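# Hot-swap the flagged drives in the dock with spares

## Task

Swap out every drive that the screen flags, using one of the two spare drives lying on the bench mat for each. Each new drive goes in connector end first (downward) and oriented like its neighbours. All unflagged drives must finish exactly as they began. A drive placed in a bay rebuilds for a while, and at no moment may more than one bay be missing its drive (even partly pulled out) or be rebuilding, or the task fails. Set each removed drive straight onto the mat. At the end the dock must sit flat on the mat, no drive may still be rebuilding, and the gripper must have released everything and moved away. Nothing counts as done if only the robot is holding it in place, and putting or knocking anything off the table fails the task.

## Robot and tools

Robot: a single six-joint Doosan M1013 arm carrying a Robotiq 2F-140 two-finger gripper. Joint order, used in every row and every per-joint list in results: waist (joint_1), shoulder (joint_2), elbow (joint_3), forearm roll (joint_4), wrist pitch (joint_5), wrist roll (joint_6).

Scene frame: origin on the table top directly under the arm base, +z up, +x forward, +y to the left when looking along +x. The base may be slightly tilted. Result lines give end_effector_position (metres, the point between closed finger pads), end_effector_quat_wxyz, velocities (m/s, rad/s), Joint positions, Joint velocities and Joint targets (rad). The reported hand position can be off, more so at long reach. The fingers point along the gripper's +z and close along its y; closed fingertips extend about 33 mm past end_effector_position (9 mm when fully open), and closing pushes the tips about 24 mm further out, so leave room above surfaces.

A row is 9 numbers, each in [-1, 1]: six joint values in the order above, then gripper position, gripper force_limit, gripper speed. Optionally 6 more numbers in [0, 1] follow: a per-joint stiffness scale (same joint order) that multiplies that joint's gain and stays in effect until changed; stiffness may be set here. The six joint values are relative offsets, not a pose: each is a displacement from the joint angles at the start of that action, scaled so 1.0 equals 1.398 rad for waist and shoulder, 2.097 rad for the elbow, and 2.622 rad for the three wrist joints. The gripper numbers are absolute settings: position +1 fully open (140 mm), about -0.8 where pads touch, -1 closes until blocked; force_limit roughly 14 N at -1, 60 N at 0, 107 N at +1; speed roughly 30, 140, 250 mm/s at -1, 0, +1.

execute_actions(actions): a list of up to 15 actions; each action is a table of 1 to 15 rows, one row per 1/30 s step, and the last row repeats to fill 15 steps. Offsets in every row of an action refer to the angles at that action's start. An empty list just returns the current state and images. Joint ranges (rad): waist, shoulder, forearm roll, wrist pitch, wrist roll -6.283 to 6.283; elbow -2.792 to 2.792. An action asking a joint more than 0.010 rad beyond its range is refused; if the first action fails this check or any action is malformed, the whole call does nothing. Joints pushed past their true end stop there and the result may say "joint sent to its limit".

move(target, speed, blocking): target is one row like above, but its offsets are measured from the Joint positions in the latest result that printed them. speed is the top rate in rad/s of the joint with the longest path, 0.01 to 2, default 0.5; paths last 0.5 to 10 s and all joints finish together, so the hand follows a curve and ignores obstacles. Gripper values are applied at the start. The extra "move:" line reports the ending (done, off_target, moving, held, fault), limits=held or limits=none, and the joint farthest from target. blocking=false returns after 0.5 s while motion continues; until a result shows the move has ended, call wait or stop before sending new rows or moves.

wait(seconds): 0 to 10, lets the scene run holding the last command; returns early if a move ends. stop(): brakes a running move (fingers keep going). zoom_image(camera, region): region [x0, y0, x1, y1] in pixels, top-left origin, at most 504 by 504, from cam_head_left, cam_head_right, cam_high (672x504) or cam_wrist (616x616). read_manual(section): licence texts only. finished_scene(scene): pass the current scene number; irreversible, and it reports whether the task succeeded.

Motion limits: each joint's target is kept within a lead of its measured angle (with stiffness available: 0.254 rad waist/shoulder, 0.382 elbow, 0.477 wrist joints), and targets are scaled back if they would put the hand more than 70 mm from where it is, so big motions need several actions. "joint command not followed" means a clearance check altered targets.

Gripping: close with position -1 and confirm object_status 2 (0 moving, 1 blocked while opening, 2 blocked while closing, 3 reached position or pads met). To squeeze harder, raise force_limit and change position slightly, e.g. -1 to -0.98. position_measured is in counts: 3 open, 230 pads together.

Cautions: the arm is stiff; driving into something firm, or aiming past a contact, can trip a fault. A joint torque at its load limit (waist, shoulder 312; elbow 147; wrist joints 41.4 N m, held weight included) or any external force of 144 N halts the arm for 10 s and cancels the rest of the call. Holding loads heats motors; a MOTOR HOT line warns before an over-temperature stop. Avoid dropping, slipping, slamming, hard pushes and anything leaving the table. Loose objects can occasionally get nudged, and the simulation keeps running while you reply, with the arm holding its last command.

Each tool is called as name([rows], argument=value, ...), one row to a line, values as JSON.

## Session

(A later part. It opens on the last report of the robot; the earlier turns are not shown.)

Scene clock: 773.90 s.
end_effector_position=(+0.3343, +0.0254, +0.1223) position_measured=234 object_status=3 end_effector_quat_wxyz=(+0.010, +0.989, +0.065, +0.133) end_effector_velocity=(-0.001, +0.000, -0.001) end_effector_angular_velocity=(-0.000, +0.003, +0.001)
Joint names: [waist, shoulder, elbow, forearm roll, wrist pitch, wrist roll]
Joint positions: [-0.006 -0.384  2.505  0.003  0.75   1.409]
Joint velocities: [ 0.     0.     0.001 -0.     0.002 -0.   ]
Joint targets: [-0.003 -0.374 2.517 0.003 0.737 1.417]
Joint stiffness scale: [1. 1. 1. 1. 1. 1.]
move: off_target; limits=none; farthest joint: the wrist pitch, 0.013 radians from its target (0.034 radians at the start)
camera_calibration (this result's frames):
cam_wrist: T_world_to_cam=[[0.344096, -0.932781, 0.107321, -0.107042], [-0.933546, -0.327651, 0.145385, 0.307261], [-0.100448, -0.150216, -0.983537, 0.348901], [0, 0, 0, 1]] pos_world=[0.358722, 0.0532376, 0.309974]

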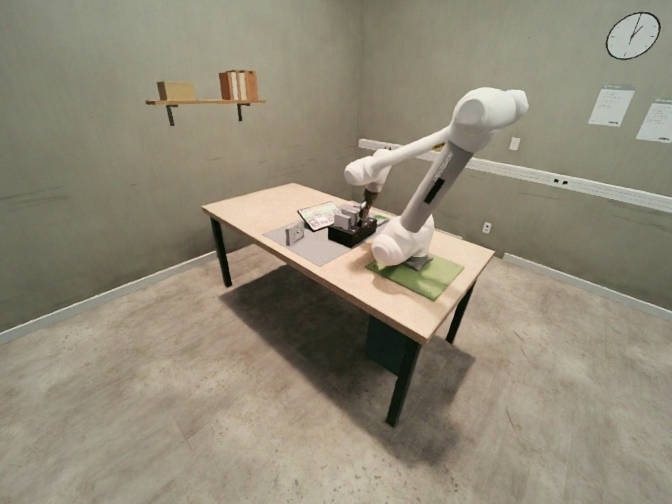

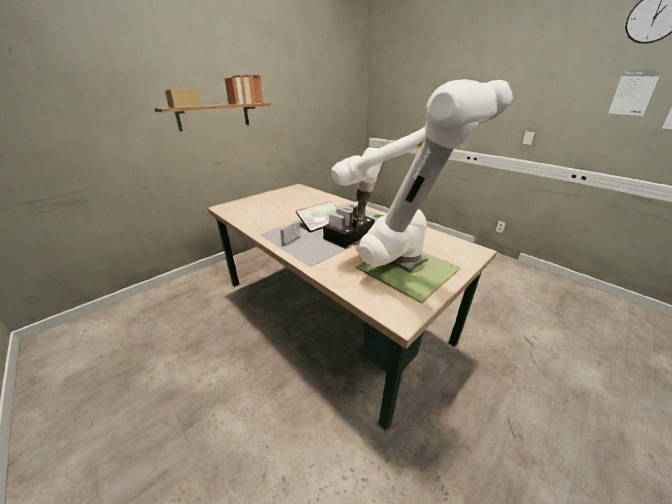

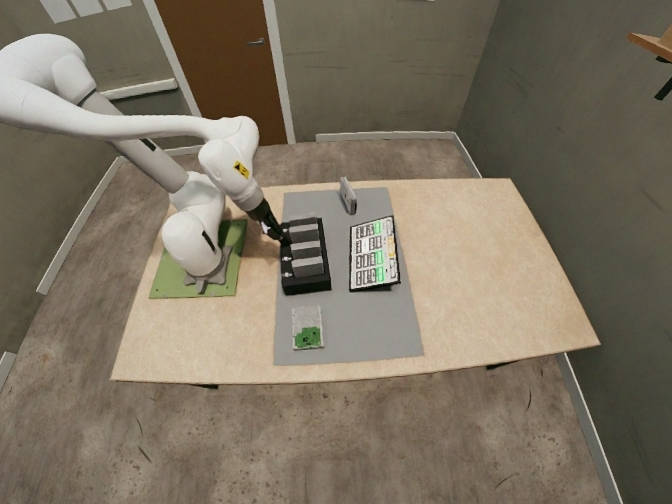

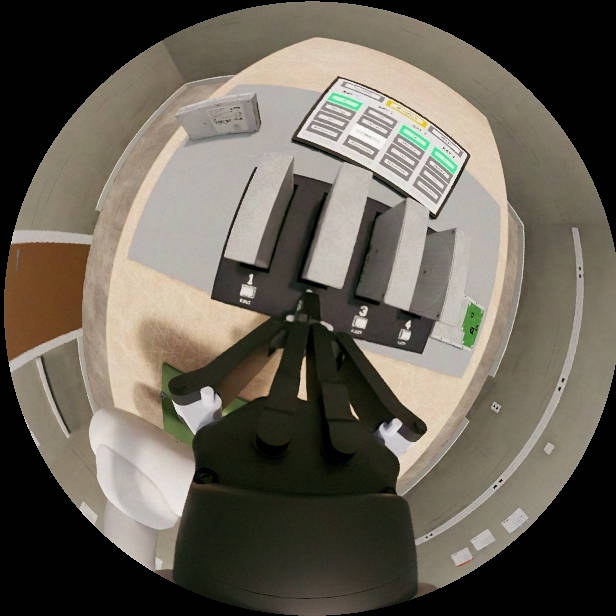

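move(target=[0.0, -0.1038, -0.0877, 0, 0.1287, 0.0, -1, 0.5, 0.5], speed=0.5)

Scene clock: 790.23 s.
end_effector_position=(+0.3199, +0.0257, +0.2488) position_measured=234 object_status=3 end_effector_quat_wxyz=(+0.009, +0.990, +0.065, +0.127) end_effector_velocity=(-0.000, +0.000, +0.000) end_effector_angular_velocity=(-0.000, +0.001, +0.000)
Joint names: [waist, shoulder, elbow, forearm roll, wrist pitch, wrist roll]
Joint positions: [-0.006 -0.525  2.324  0.003  1.085  1.409]
Joint velocities: [ 0.     0.    -0.001  0.     0.002 -0.   ]
Joint targets: [-0.006 -0.529 2.321 0.003 1.088 1.409]
Joint stiffness scale: [1. 1. 1. 1. 1. 1.]
move: done; limits=none; farthest joint: the shoulder, 0.004 radians from its target (0.145 radians at the start)
camera_calibration (this result's frames):
cam_wrist: T_world_to_cam=[[0.346241, -0.932548, 0.102329, -0.114891], [-0.931354, -0.328583, 0.156883, 0.271952], [-0.112677, -0.149624, -0.982302, 0.475501], [0, 0, 0, 1]] pos_world=[0.346642, 0.053364, 0.436177]

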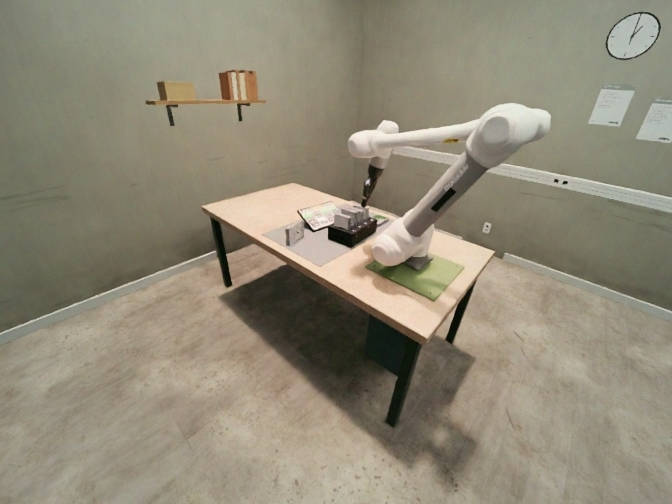

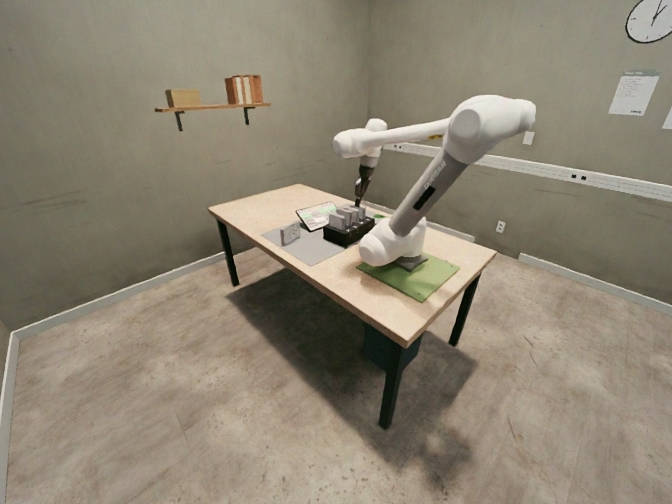

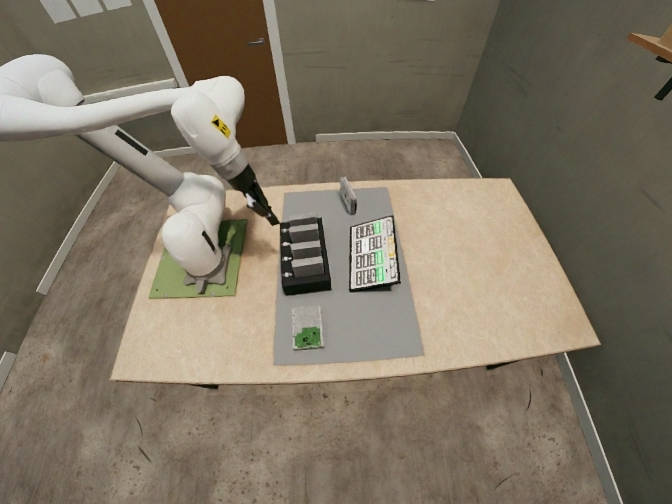

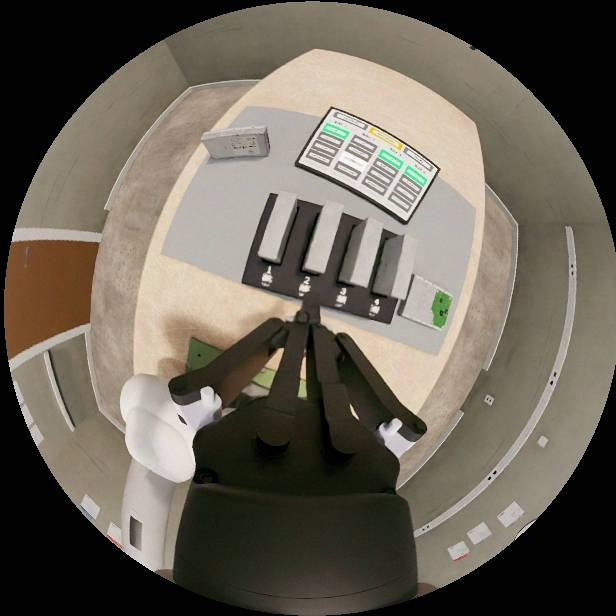

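move(target=[0.0211, 0.2493, -0.0928, 0, 0.0396, 0.0195, -0.15, 0.5, 0.5], speed=0.5)

Scene clock: 796.67 s.
end_effector_position=(+0.4093, +0.0337, +0.2295) position_measured=148 object_status=3 end_effector_quat_wxyz=(-0.003, +0.998, +0.058, +0.001) end_effector_velocity=(+0.001, +0.000, -0.000) end_effector_angular_velocity=(-0.000, +0.001, +0.000)
Joint names: [waist, shoulder, elbow, forearm roll, wrist pitch, wrist roll]
Joint positions: [ 0.019 -0.18   2.132  0.003  1.187  1.452]
Joint velocities: [ 0.001  0.002 -0.001 -0.     0.001  0.001]
Joint targets: [0.023 -0.177 2.129 0.003 1.189 1.461]
Joint stiffness scale: [1. 1. 1. 1. 1. 1.]
move: done; limits=none; farthest joint: the wrist roll, 0.008 radians from its target (0.051 radians at the start)
camera_calibration (this result's frames):
cam_wrist: T_world_to_cam=[[0.345047, -0.938572, 0.00495886, -0.113347], [-0.867293, -0.316814, 0.383969, 0.282156], [-0.358812, -0.136788, -0.923333, 0.554622], [0, 0, 0, 1]] pos_world=[0.482826, 0.0588726, 0.404324]

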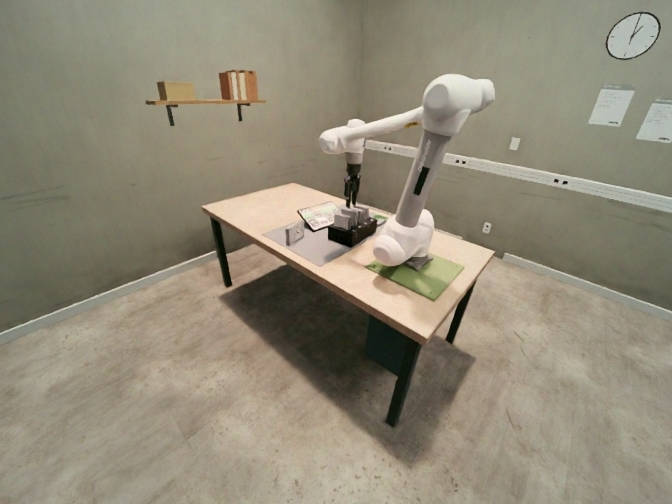

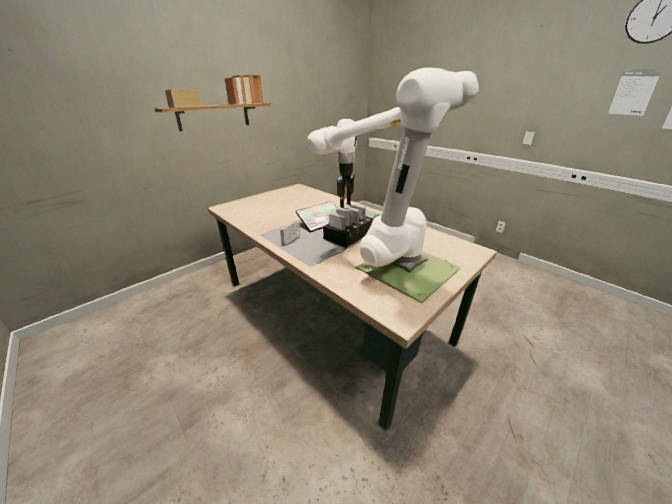

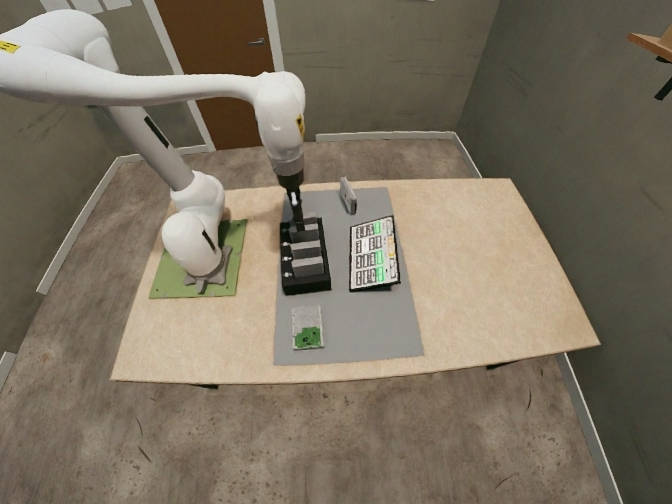

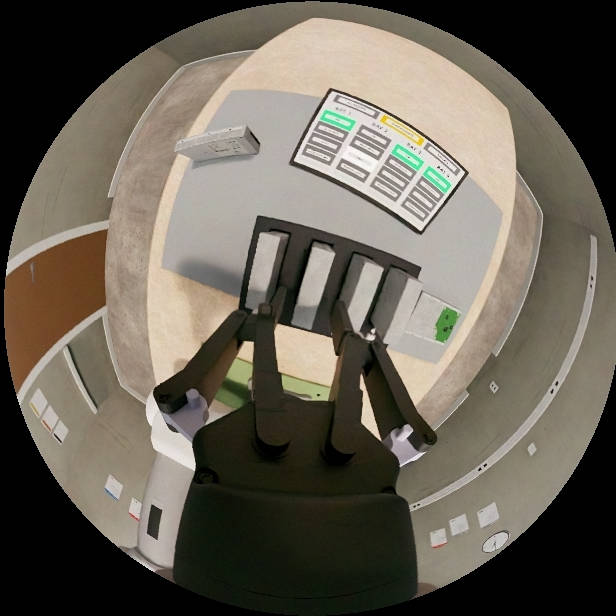

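move(target=[0.003, 0.058, 0.0505, 0, -0.0695, 0.003, -0.15, 0.5, 0.5], speed=0.25)

move(target=[0.003, 0.002, 0.001, 0, -0.001, 0.003, -1, 0.6, 0.3])

Scene clock: 804.03 s.
end_effector_position=(+0.4107, +0.0340, +0.1466) position_measured=148 object_status=3 end_effector_quat_wxyz=(-0.003, +0.998, +0.058, +0.000) end_effector_velocity=(-0.000, +0.000, -0.001) end_effector_angular_velocity=(-0.000, -0.002, +0.000)
Joint names: [waist, shoulder, elbow, forearm roll, wrist pitch, wrist roll]
Joint positions: [ 0.019 -0.103  2.235  0.003  1.007  1.452]
Joint velocities: [ 0.    -0.     0.002 -0.    -0.003 -0.   ]
Joint targets: [0.023 -0.099 2.238 0.003 1.004 1.460]
Joint stiffness scale: [1. 1. 1. 1. 1. 1.]
move: done; limits=none; farthest joint: the wrist roll, 0.008 radians from its target (0.008 radians at the start)
camera_calibration (this result's frames):
cam_wrist: T_world_to_cam=[[0.344887, -0.938631, 0.0049692, -0.113076], [-0.867129, -0.316579, 0.384532, 0.315134], [-0.35936, -0.136929, -0.923098, 0.47882], [0, 0, 0, 1]] pos_world=[0.484329, 0.0591922, 0.32138]

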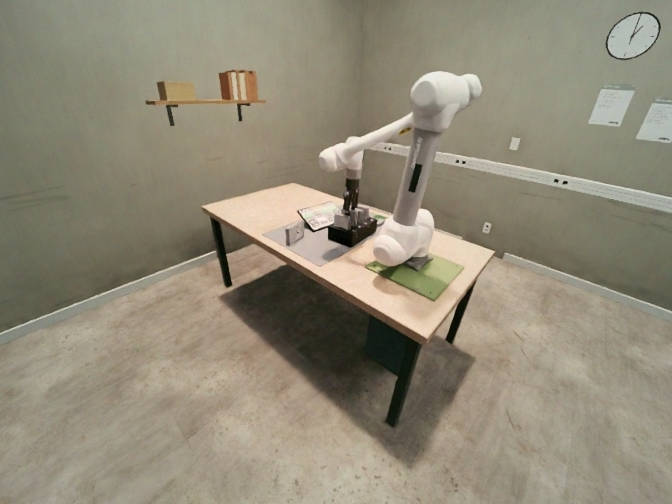

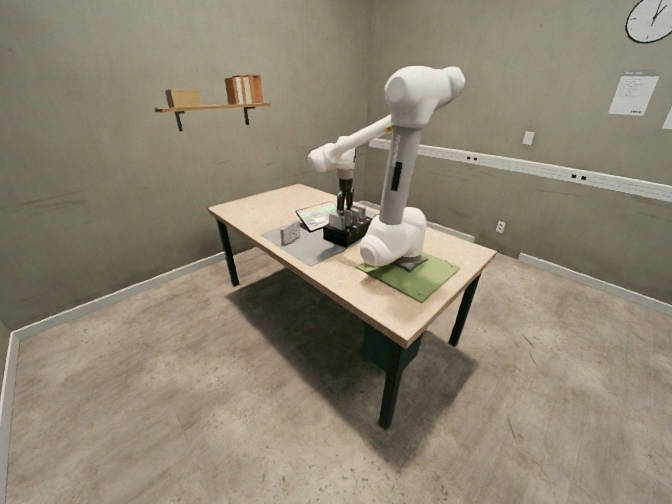

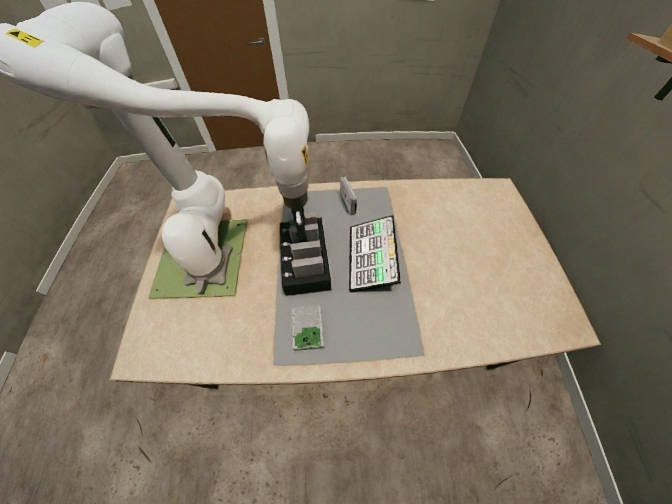

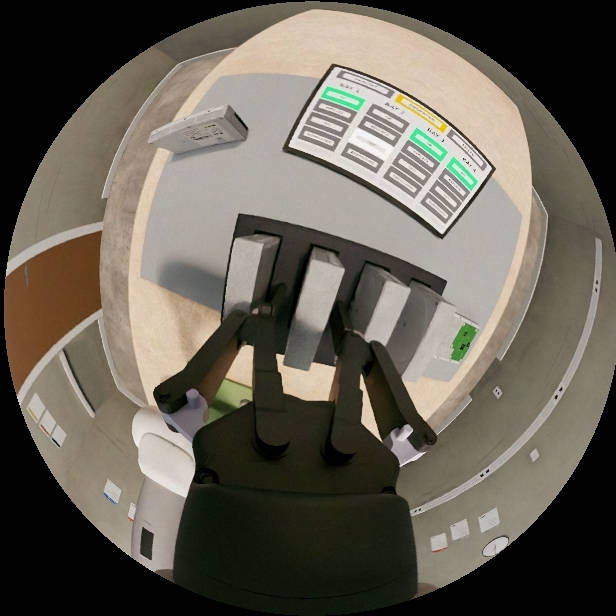

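Scene clock: 804.73 s.
end_effector_position=(+0.4108, +0.0340, +0.1466) position_measured=195 object_status=2 end_effector_quat_wxyz=(-0.003, +0.998, +0.058, +0.001) end_effector_velocity=(-0.000, +0.000, +0.000) end_effector_angular_velocity=(+0.000, +0.000, -0.000)
Joint names: [waist, shoulder, elbow, forearm roll, wrist pitch, wrist roll]
Joint positions: [ 0.019 -0.103  2.235  0.003  1.007  1.452]
Joint velocities: [ 0.    -0.001  0.001  0.     0.     0.   ]
Joint targets: [0.024 -0.100 2.237 0.003 1.004 1.460]
Joint stiffness scale: [1. 1. 1. 1. 1. 1.]
move: done; limits=none; farthest joint: the wrist roll, 0.008 radians from its target (0.008 radians at the start)
camera_calibration (this result's frames):
cam_wrist: T_world_to_cam=[[0.344937, -0.938612, 0.00513507, -0.113176], [-0.867205, -0.316592, 0.38435, 0.315254], [-0.35913, -0.13703, -0.923173, 0.478758], [0, 0, 0, 1]] pos_world=[0.484365, 0.0591828, 0.32139]

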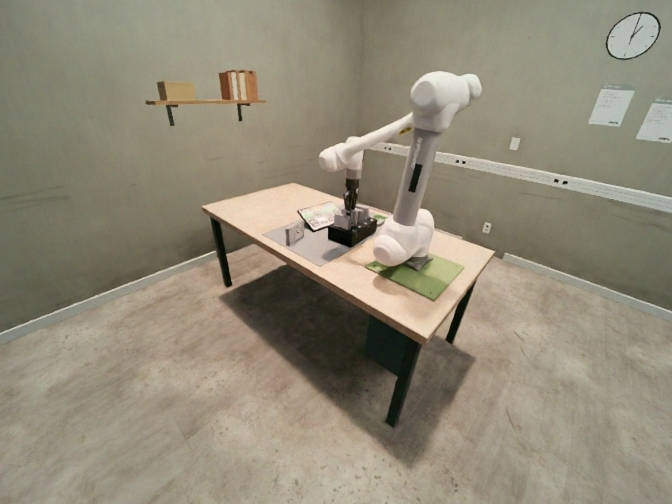

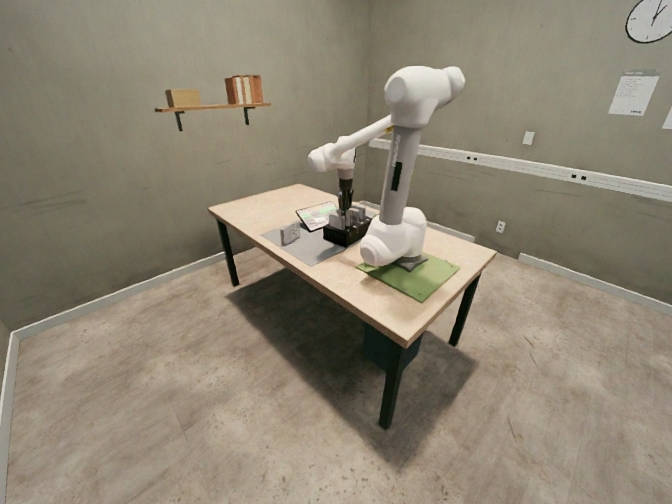

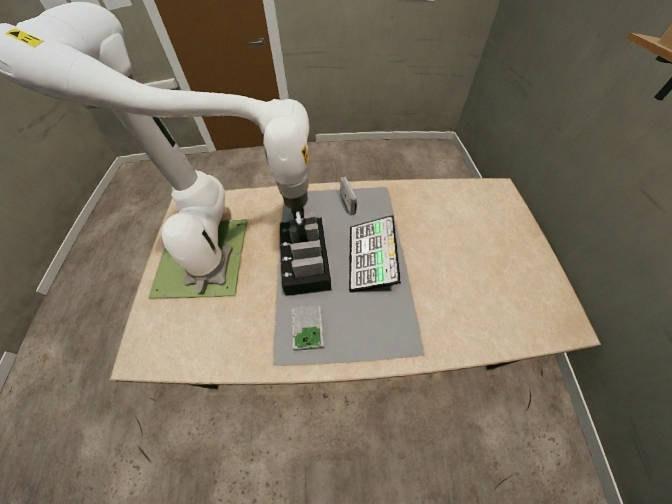

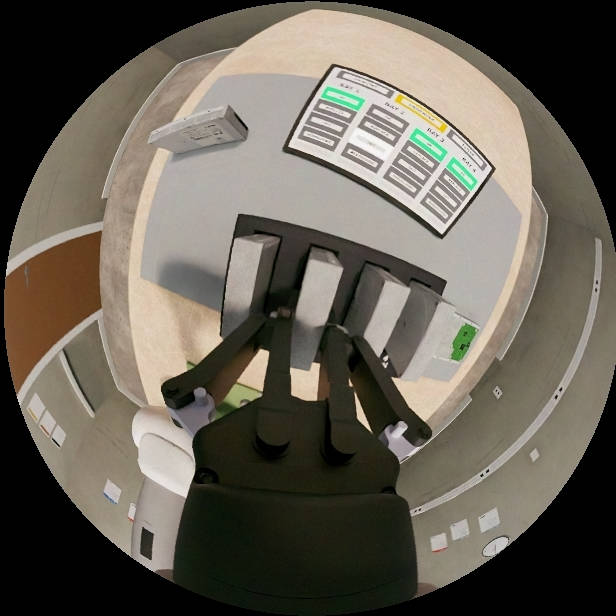

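move(target=[0.003, -0.0526, -0.0504, 0, 0.0693, 0.003, -1, 0.6, 0.3], speed=0.25)

move(target=[0.003, -0.036, -0.065, 0, 0.07, 0.003, -1, 0.6, 0.3], speed=0.4)

Scene clock: 818.53 s.
end_effector_position=(+0.4100, +0.0339, +0.2263) position_measured=195 object_status=2 end_effector_quat_wxyz=(-0.003, +0.998, +0.058, -0.003) end_effector_velocity=(-0.000, -0.000, -0.000) end_effector_angular_velocity=(-0.000, +0.002, +0.000)
Joint names: [waist, shoulder, elbow, forearm roll, wrist pitch, wrist roll]
Joint positions: [ 0.02  -0.173  2.132  0.002  1.186  1.452]
Joint velocities: [-0.     0.001 -0.001 -0.     0.002 -0.   ]
Joint targets: [0.024 -0.177 2.129 0.003 1.188 1.460]
Joint stiffness scale: [1. 1. 1. 1. 1. 1.]
move: done; limits=none; farthest joint: the wrist roll, 0.008 radians from its target (0.008 radians at the start)
camera_calibration (this result's frames):
cam_wrist: T_world_to_cam=[[0.345801, -0.938304, 0.00283543, -0.113213], [-0.864346, -0.317366, 0.390109, 0.281406], [-0.36514, -0.137351, -0.920765, 0.553953], [0, 0, 0, 1]] pos_world=[0.484652, 0.0591668, 0.400603]

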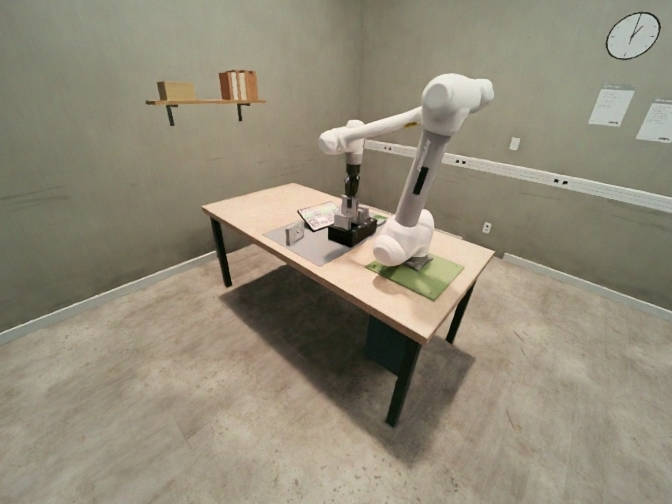

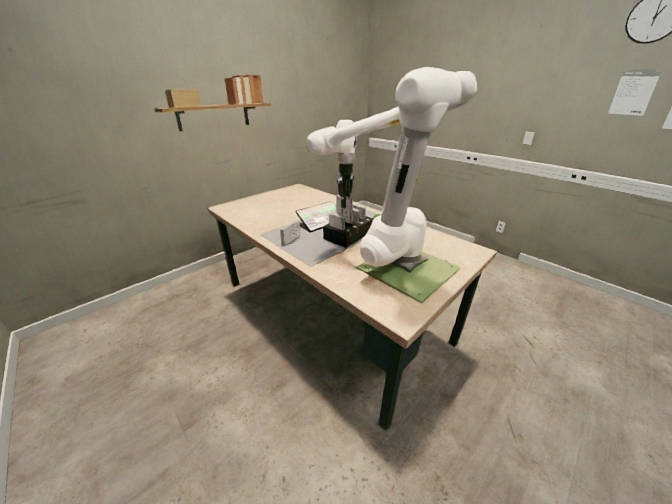

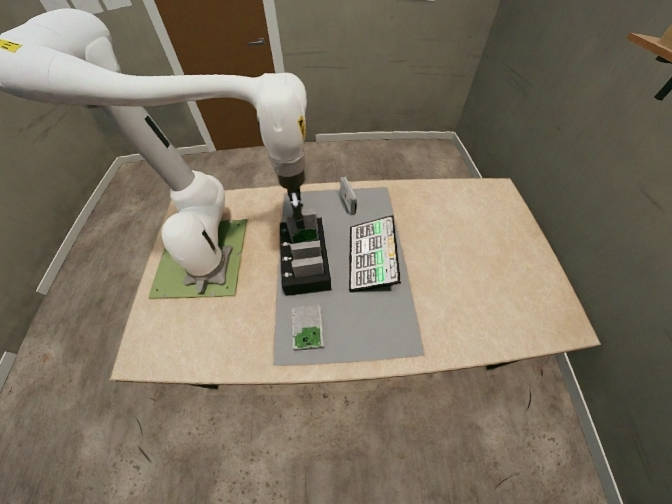

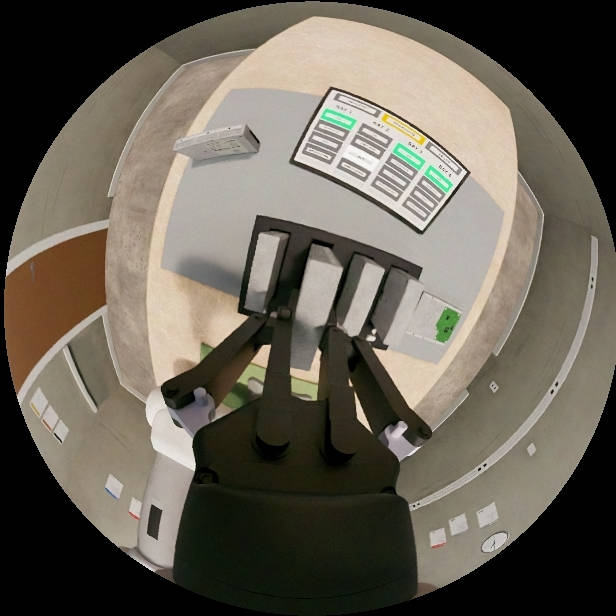

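Scene clock: 819.57 s.
end_effector_position=(+0.4110, +0.0338, +0.3167) position_measured=195 object_status=2 end_effector_quat_wxyz=(-0.003, +0.998, +0.058, -0.003) end_effector_velocity=(-0.001, +0.000, +0.001) end_effector_angular_velocity=(+0.000, +0.001, -0.000)
Joint names: [waist, shoulder, elbow, forearm roll, wrist pitch, wrist roll]
Joint positions: [ 0.02  -0.219  1.999  0.002  1.367  1.452]
Joint velocities: [ 0.    -0.    -0.001  0.     0.003  0.   ]
Joint targets: [0.024 -0.223 1.996 0.002 1.369 1.460]
Joint stiffness scale: [1. 1. 1. 1. 1. 1.]
move: done; limits=none; farthest joint: the wrist roll, 0.008 radians from its target (0.008 radians at the start)
camera_calibration (this result's frames):
cam_wrist: T_world_to_cam=[[0.346546, -0.93803, 0.00234694, -0.114058], [-0.863681, -0.3181, 0.390984, 0.246521], [-0.366008, -0.137521, -0.920395, 0.63779], [0, 0, 0, 1]] pos_world=[0.485878, 0.0591382, 0.4909]

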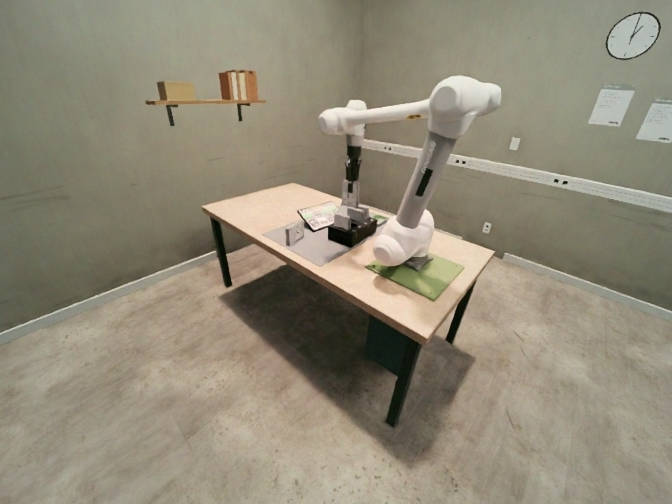

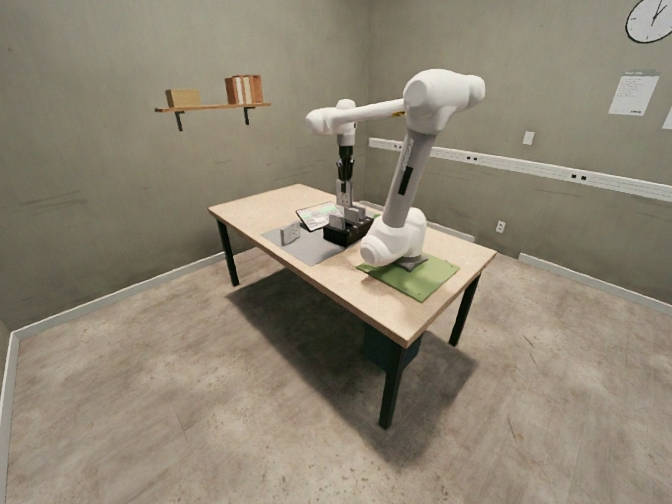

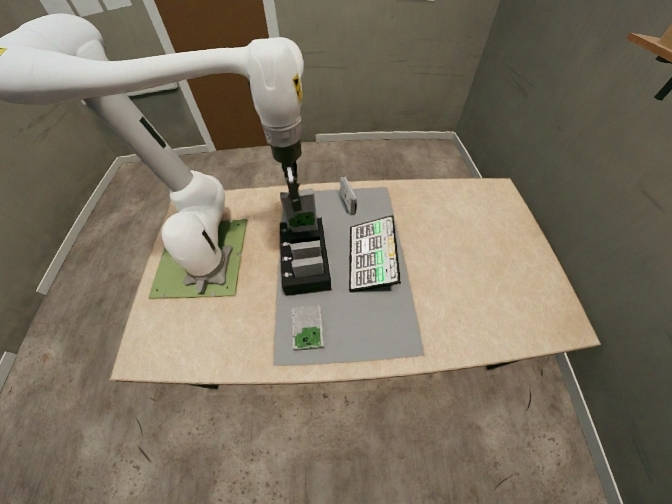

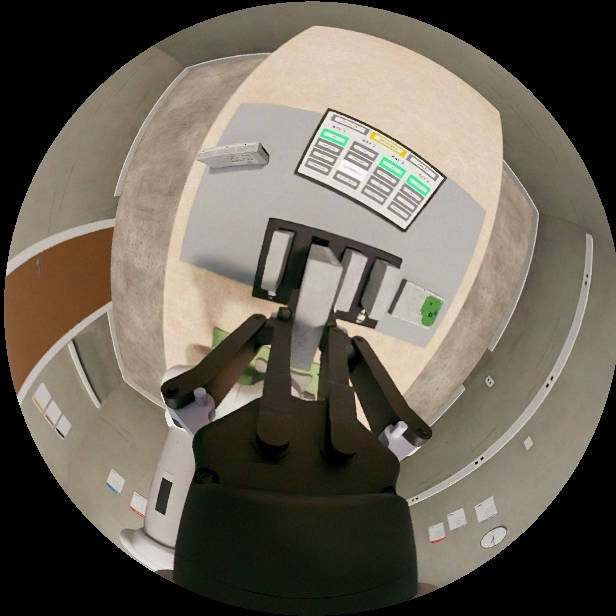

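move(target=[-0.3237, 0.316, -0.2137, 0, 0.0, 0.471, -1, 0.6, 0.3], speed=0.8)

Scene clock: 838.97 s.
end_effector_position=(+0.6310, -0.2662, +0.3194) position_measured=195 object_status=2 end_effector_quat_wxyz=(-0.002, +0.712, -0.702, -0.001) end_effector_velocity=(+0.000, -0.000, -0.001) end_effector_angular_velocity=(+0.000, +0.000, -0.003)
Joint names: [waist, shoulder, elbow, forearm roll, wrist pitch, wrist roll]
Joint positions: [-0.428  0.219  1.554  0.002  1.367  2.678]
Joint velocities: [-0.     0.001  0.     0.    -0.001  0.003]
Joint targets: [-0.432 0.222 1.551 0.002 1.367 2.687]
Joint stiffness scale: [1. 1. 1. 1. 1. 1.]
move: done; limits=none; farthest joint: the wrist roll, 0.009 radians from its target (1.235 radians at the start)
camera_calibration (this result's frames):
cam_wrist: T_world_to_cam=[[-0.968875, -0.247437, 0.00751899, 0.540433], [-0.225009, 0.892905, 0.389989, 0.25972], [-0.103212, 0.376158, -0.920789, 0.650577], [0, 0, 0, 1]] pos_world=[0.649198, -0.342902, 0.493693]

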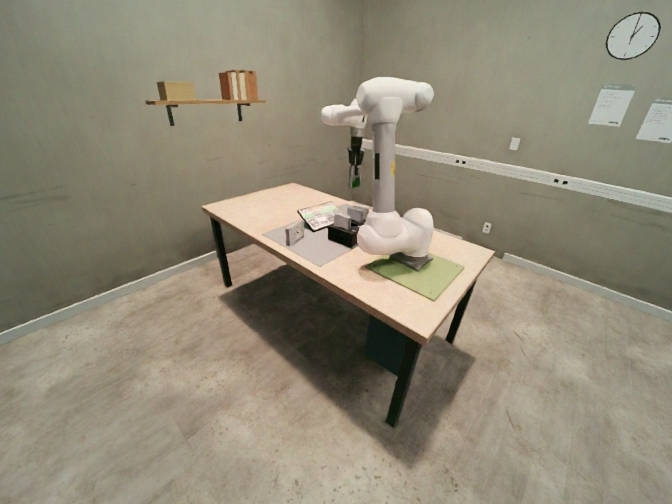

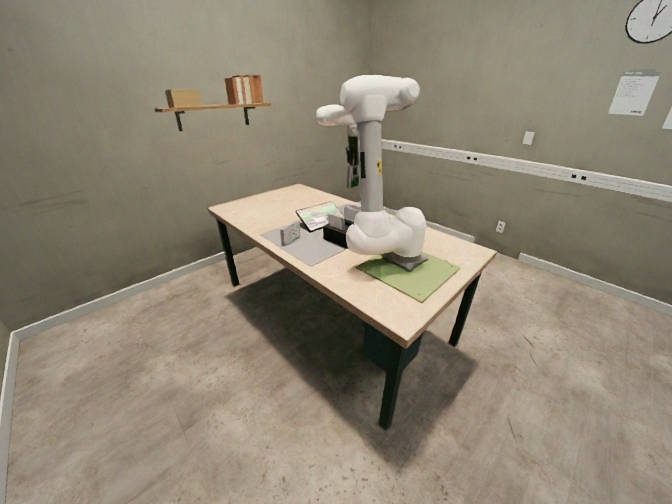

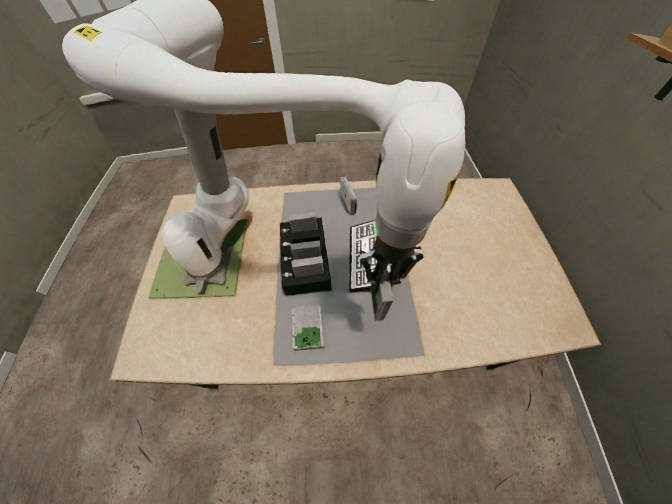

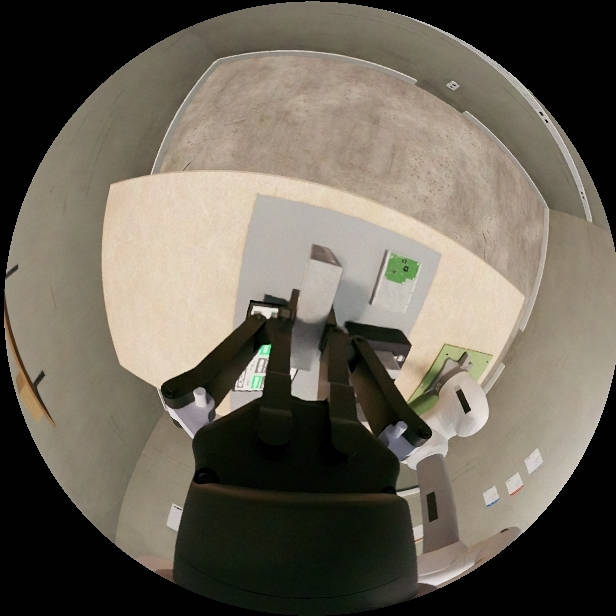

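move(target=[0, 0.076, 0.0987, 0, -0.1188, 0, -1, 0.6, 0.3], speed=0.4)

Scene clock: 846.10 s.
end_effector_position=(+0.6330, -0.2670, +0.1423) position_measured=195 object_status=2 end_effector_quat_wxyz=(-0.002, +0.711, -0.703, +0.000) end_effector_velocity=(+0.000, +0.000, -0.001) end_effector_angular_velocity=(-0.000, -0.001, +0.000)
Joint names: [waist, shoulder, elbow, forearm roll, wrist pitch, wrist roll]
Joint positions: [-0.428  0.321  1.758  0.002  1.058  2.678]
Joint velocities: [ 0.    -0.     0.001  0.    -0.002 -0.   ]
Joint targets: [-0.428 0.325 1.761 0.002 1.055 2.678]
Joint stiffness scale: [1. 1. 1. 1. 1. 1.]
move: done; limits=none; farthest joint: the shoulder, 0.004 radians from its target (0.107 radians at the start)
camera_calibration (this result's frames):
cam_wrist: T_world_to_cam=[[-0.969132, -0.246469, 0.00592719, 0.544186], [-0.224887, 0.893609, 0.388444, 0.330218], [-0.101036, 0.375121, -0.921453, 0.486495], [0, 0, 0, 1]] pos_world=[0.650803, -0.343455, 0.316786]

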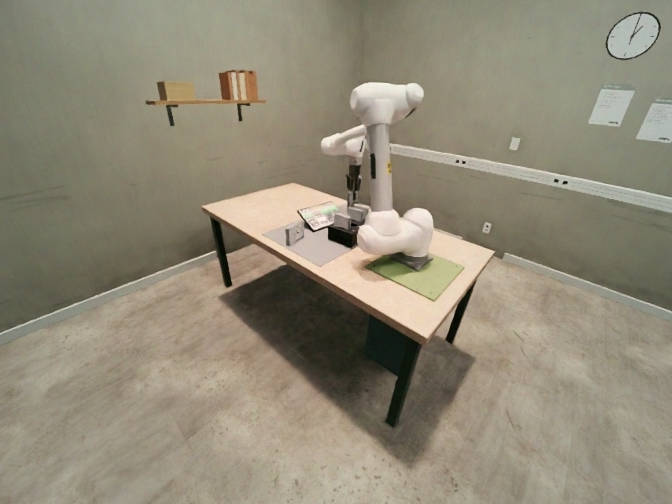

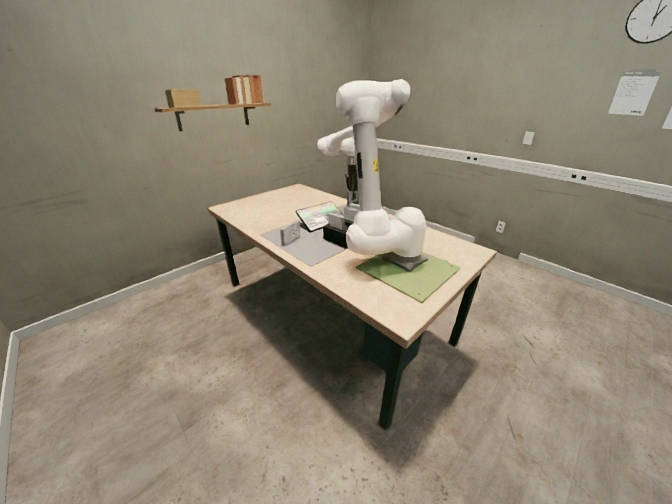

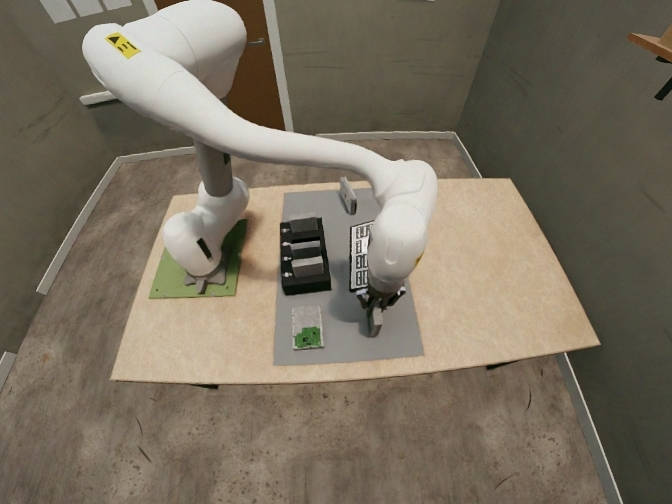

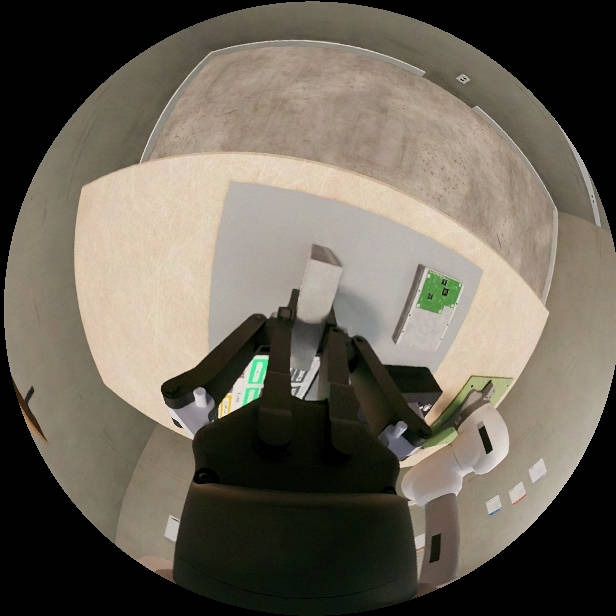

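move(target=[0, 0.0125, 0.0082, 0, -0.0115, 0, -1, 0.6, 0.3], speed=0.06)

Scene clock: 852.70 s.
end_effector_position=(+0.6331, -0.2670, +0.1261) position_measured=195 object_status=2 end_effector_quat_wxyz=(-0.002, +0.711, -0.703, +0.000) end_effector_velocity=(-0.000, +0.000, -0.002) end_effector_angular_velocity=(+0.000, +0.001, +0.000)
Joint names: [waist, shoulder, elbow, forearm roll, wrist pitch, wrist roll]
Joint positions: [-0.428  0.335  1.772  0.002  1.03   2.678]
Joint velocities: [ 0.     0.002  0.001 -0.    -0.002 -0.   ]
Joint targets: [-0.428 0.339 1.775 0.002 1.028 2.678]
Joint stiffness scale: [1. 1. 1. 1. 1. 1.]
move: done; limits=none; farthest joint: the shoulder, 0.004 radians from its target (0.017 radians at the start)
camera_calibration (this result's frames):
cam_wrist: T_world_to_cam=[[-0.969145, -0.246413, 0.00614598, 0.544374], [-0.224739, 0.89359, 0.388573, 0.336481], [-0.101241, 0.375202, -0.921398, 0.471665], [0, 0, 0, 1]] pos_world=[0.65095, -0.343505, 0.300498]

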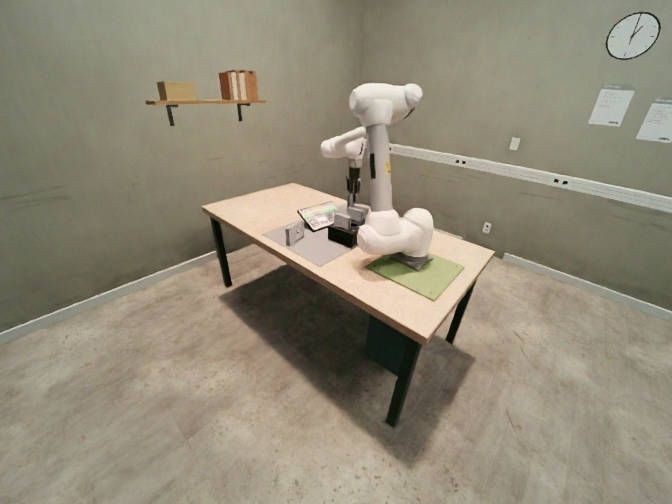

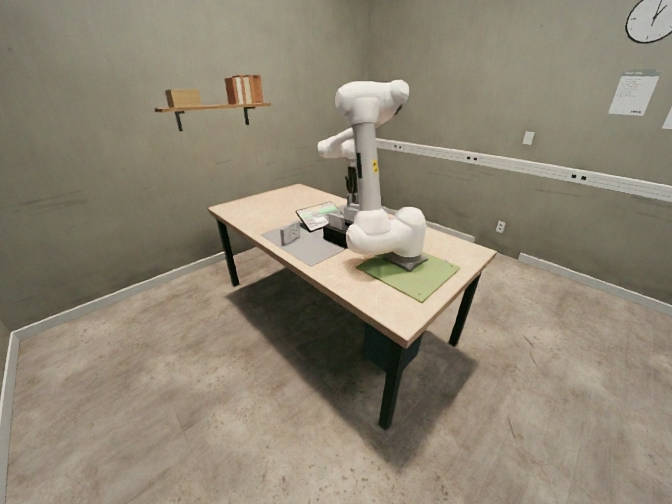

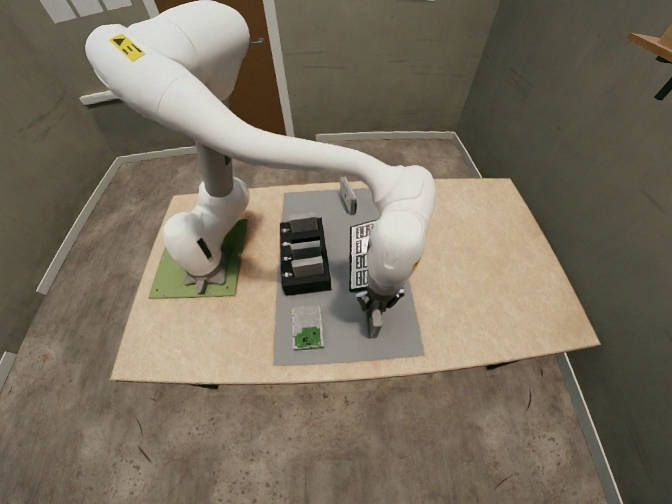

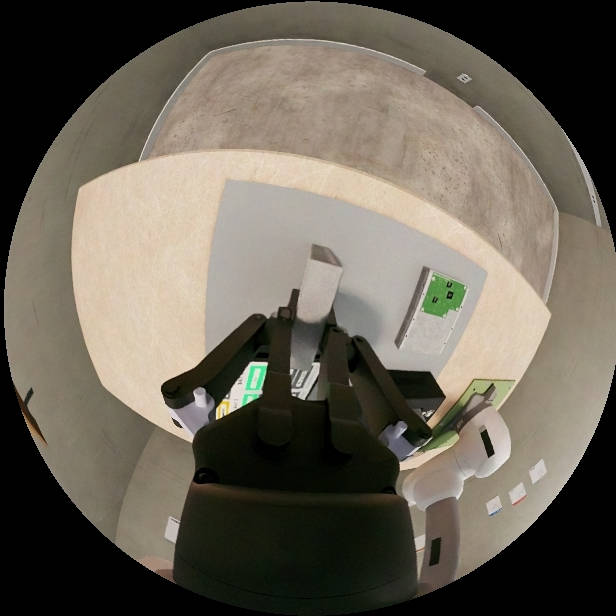

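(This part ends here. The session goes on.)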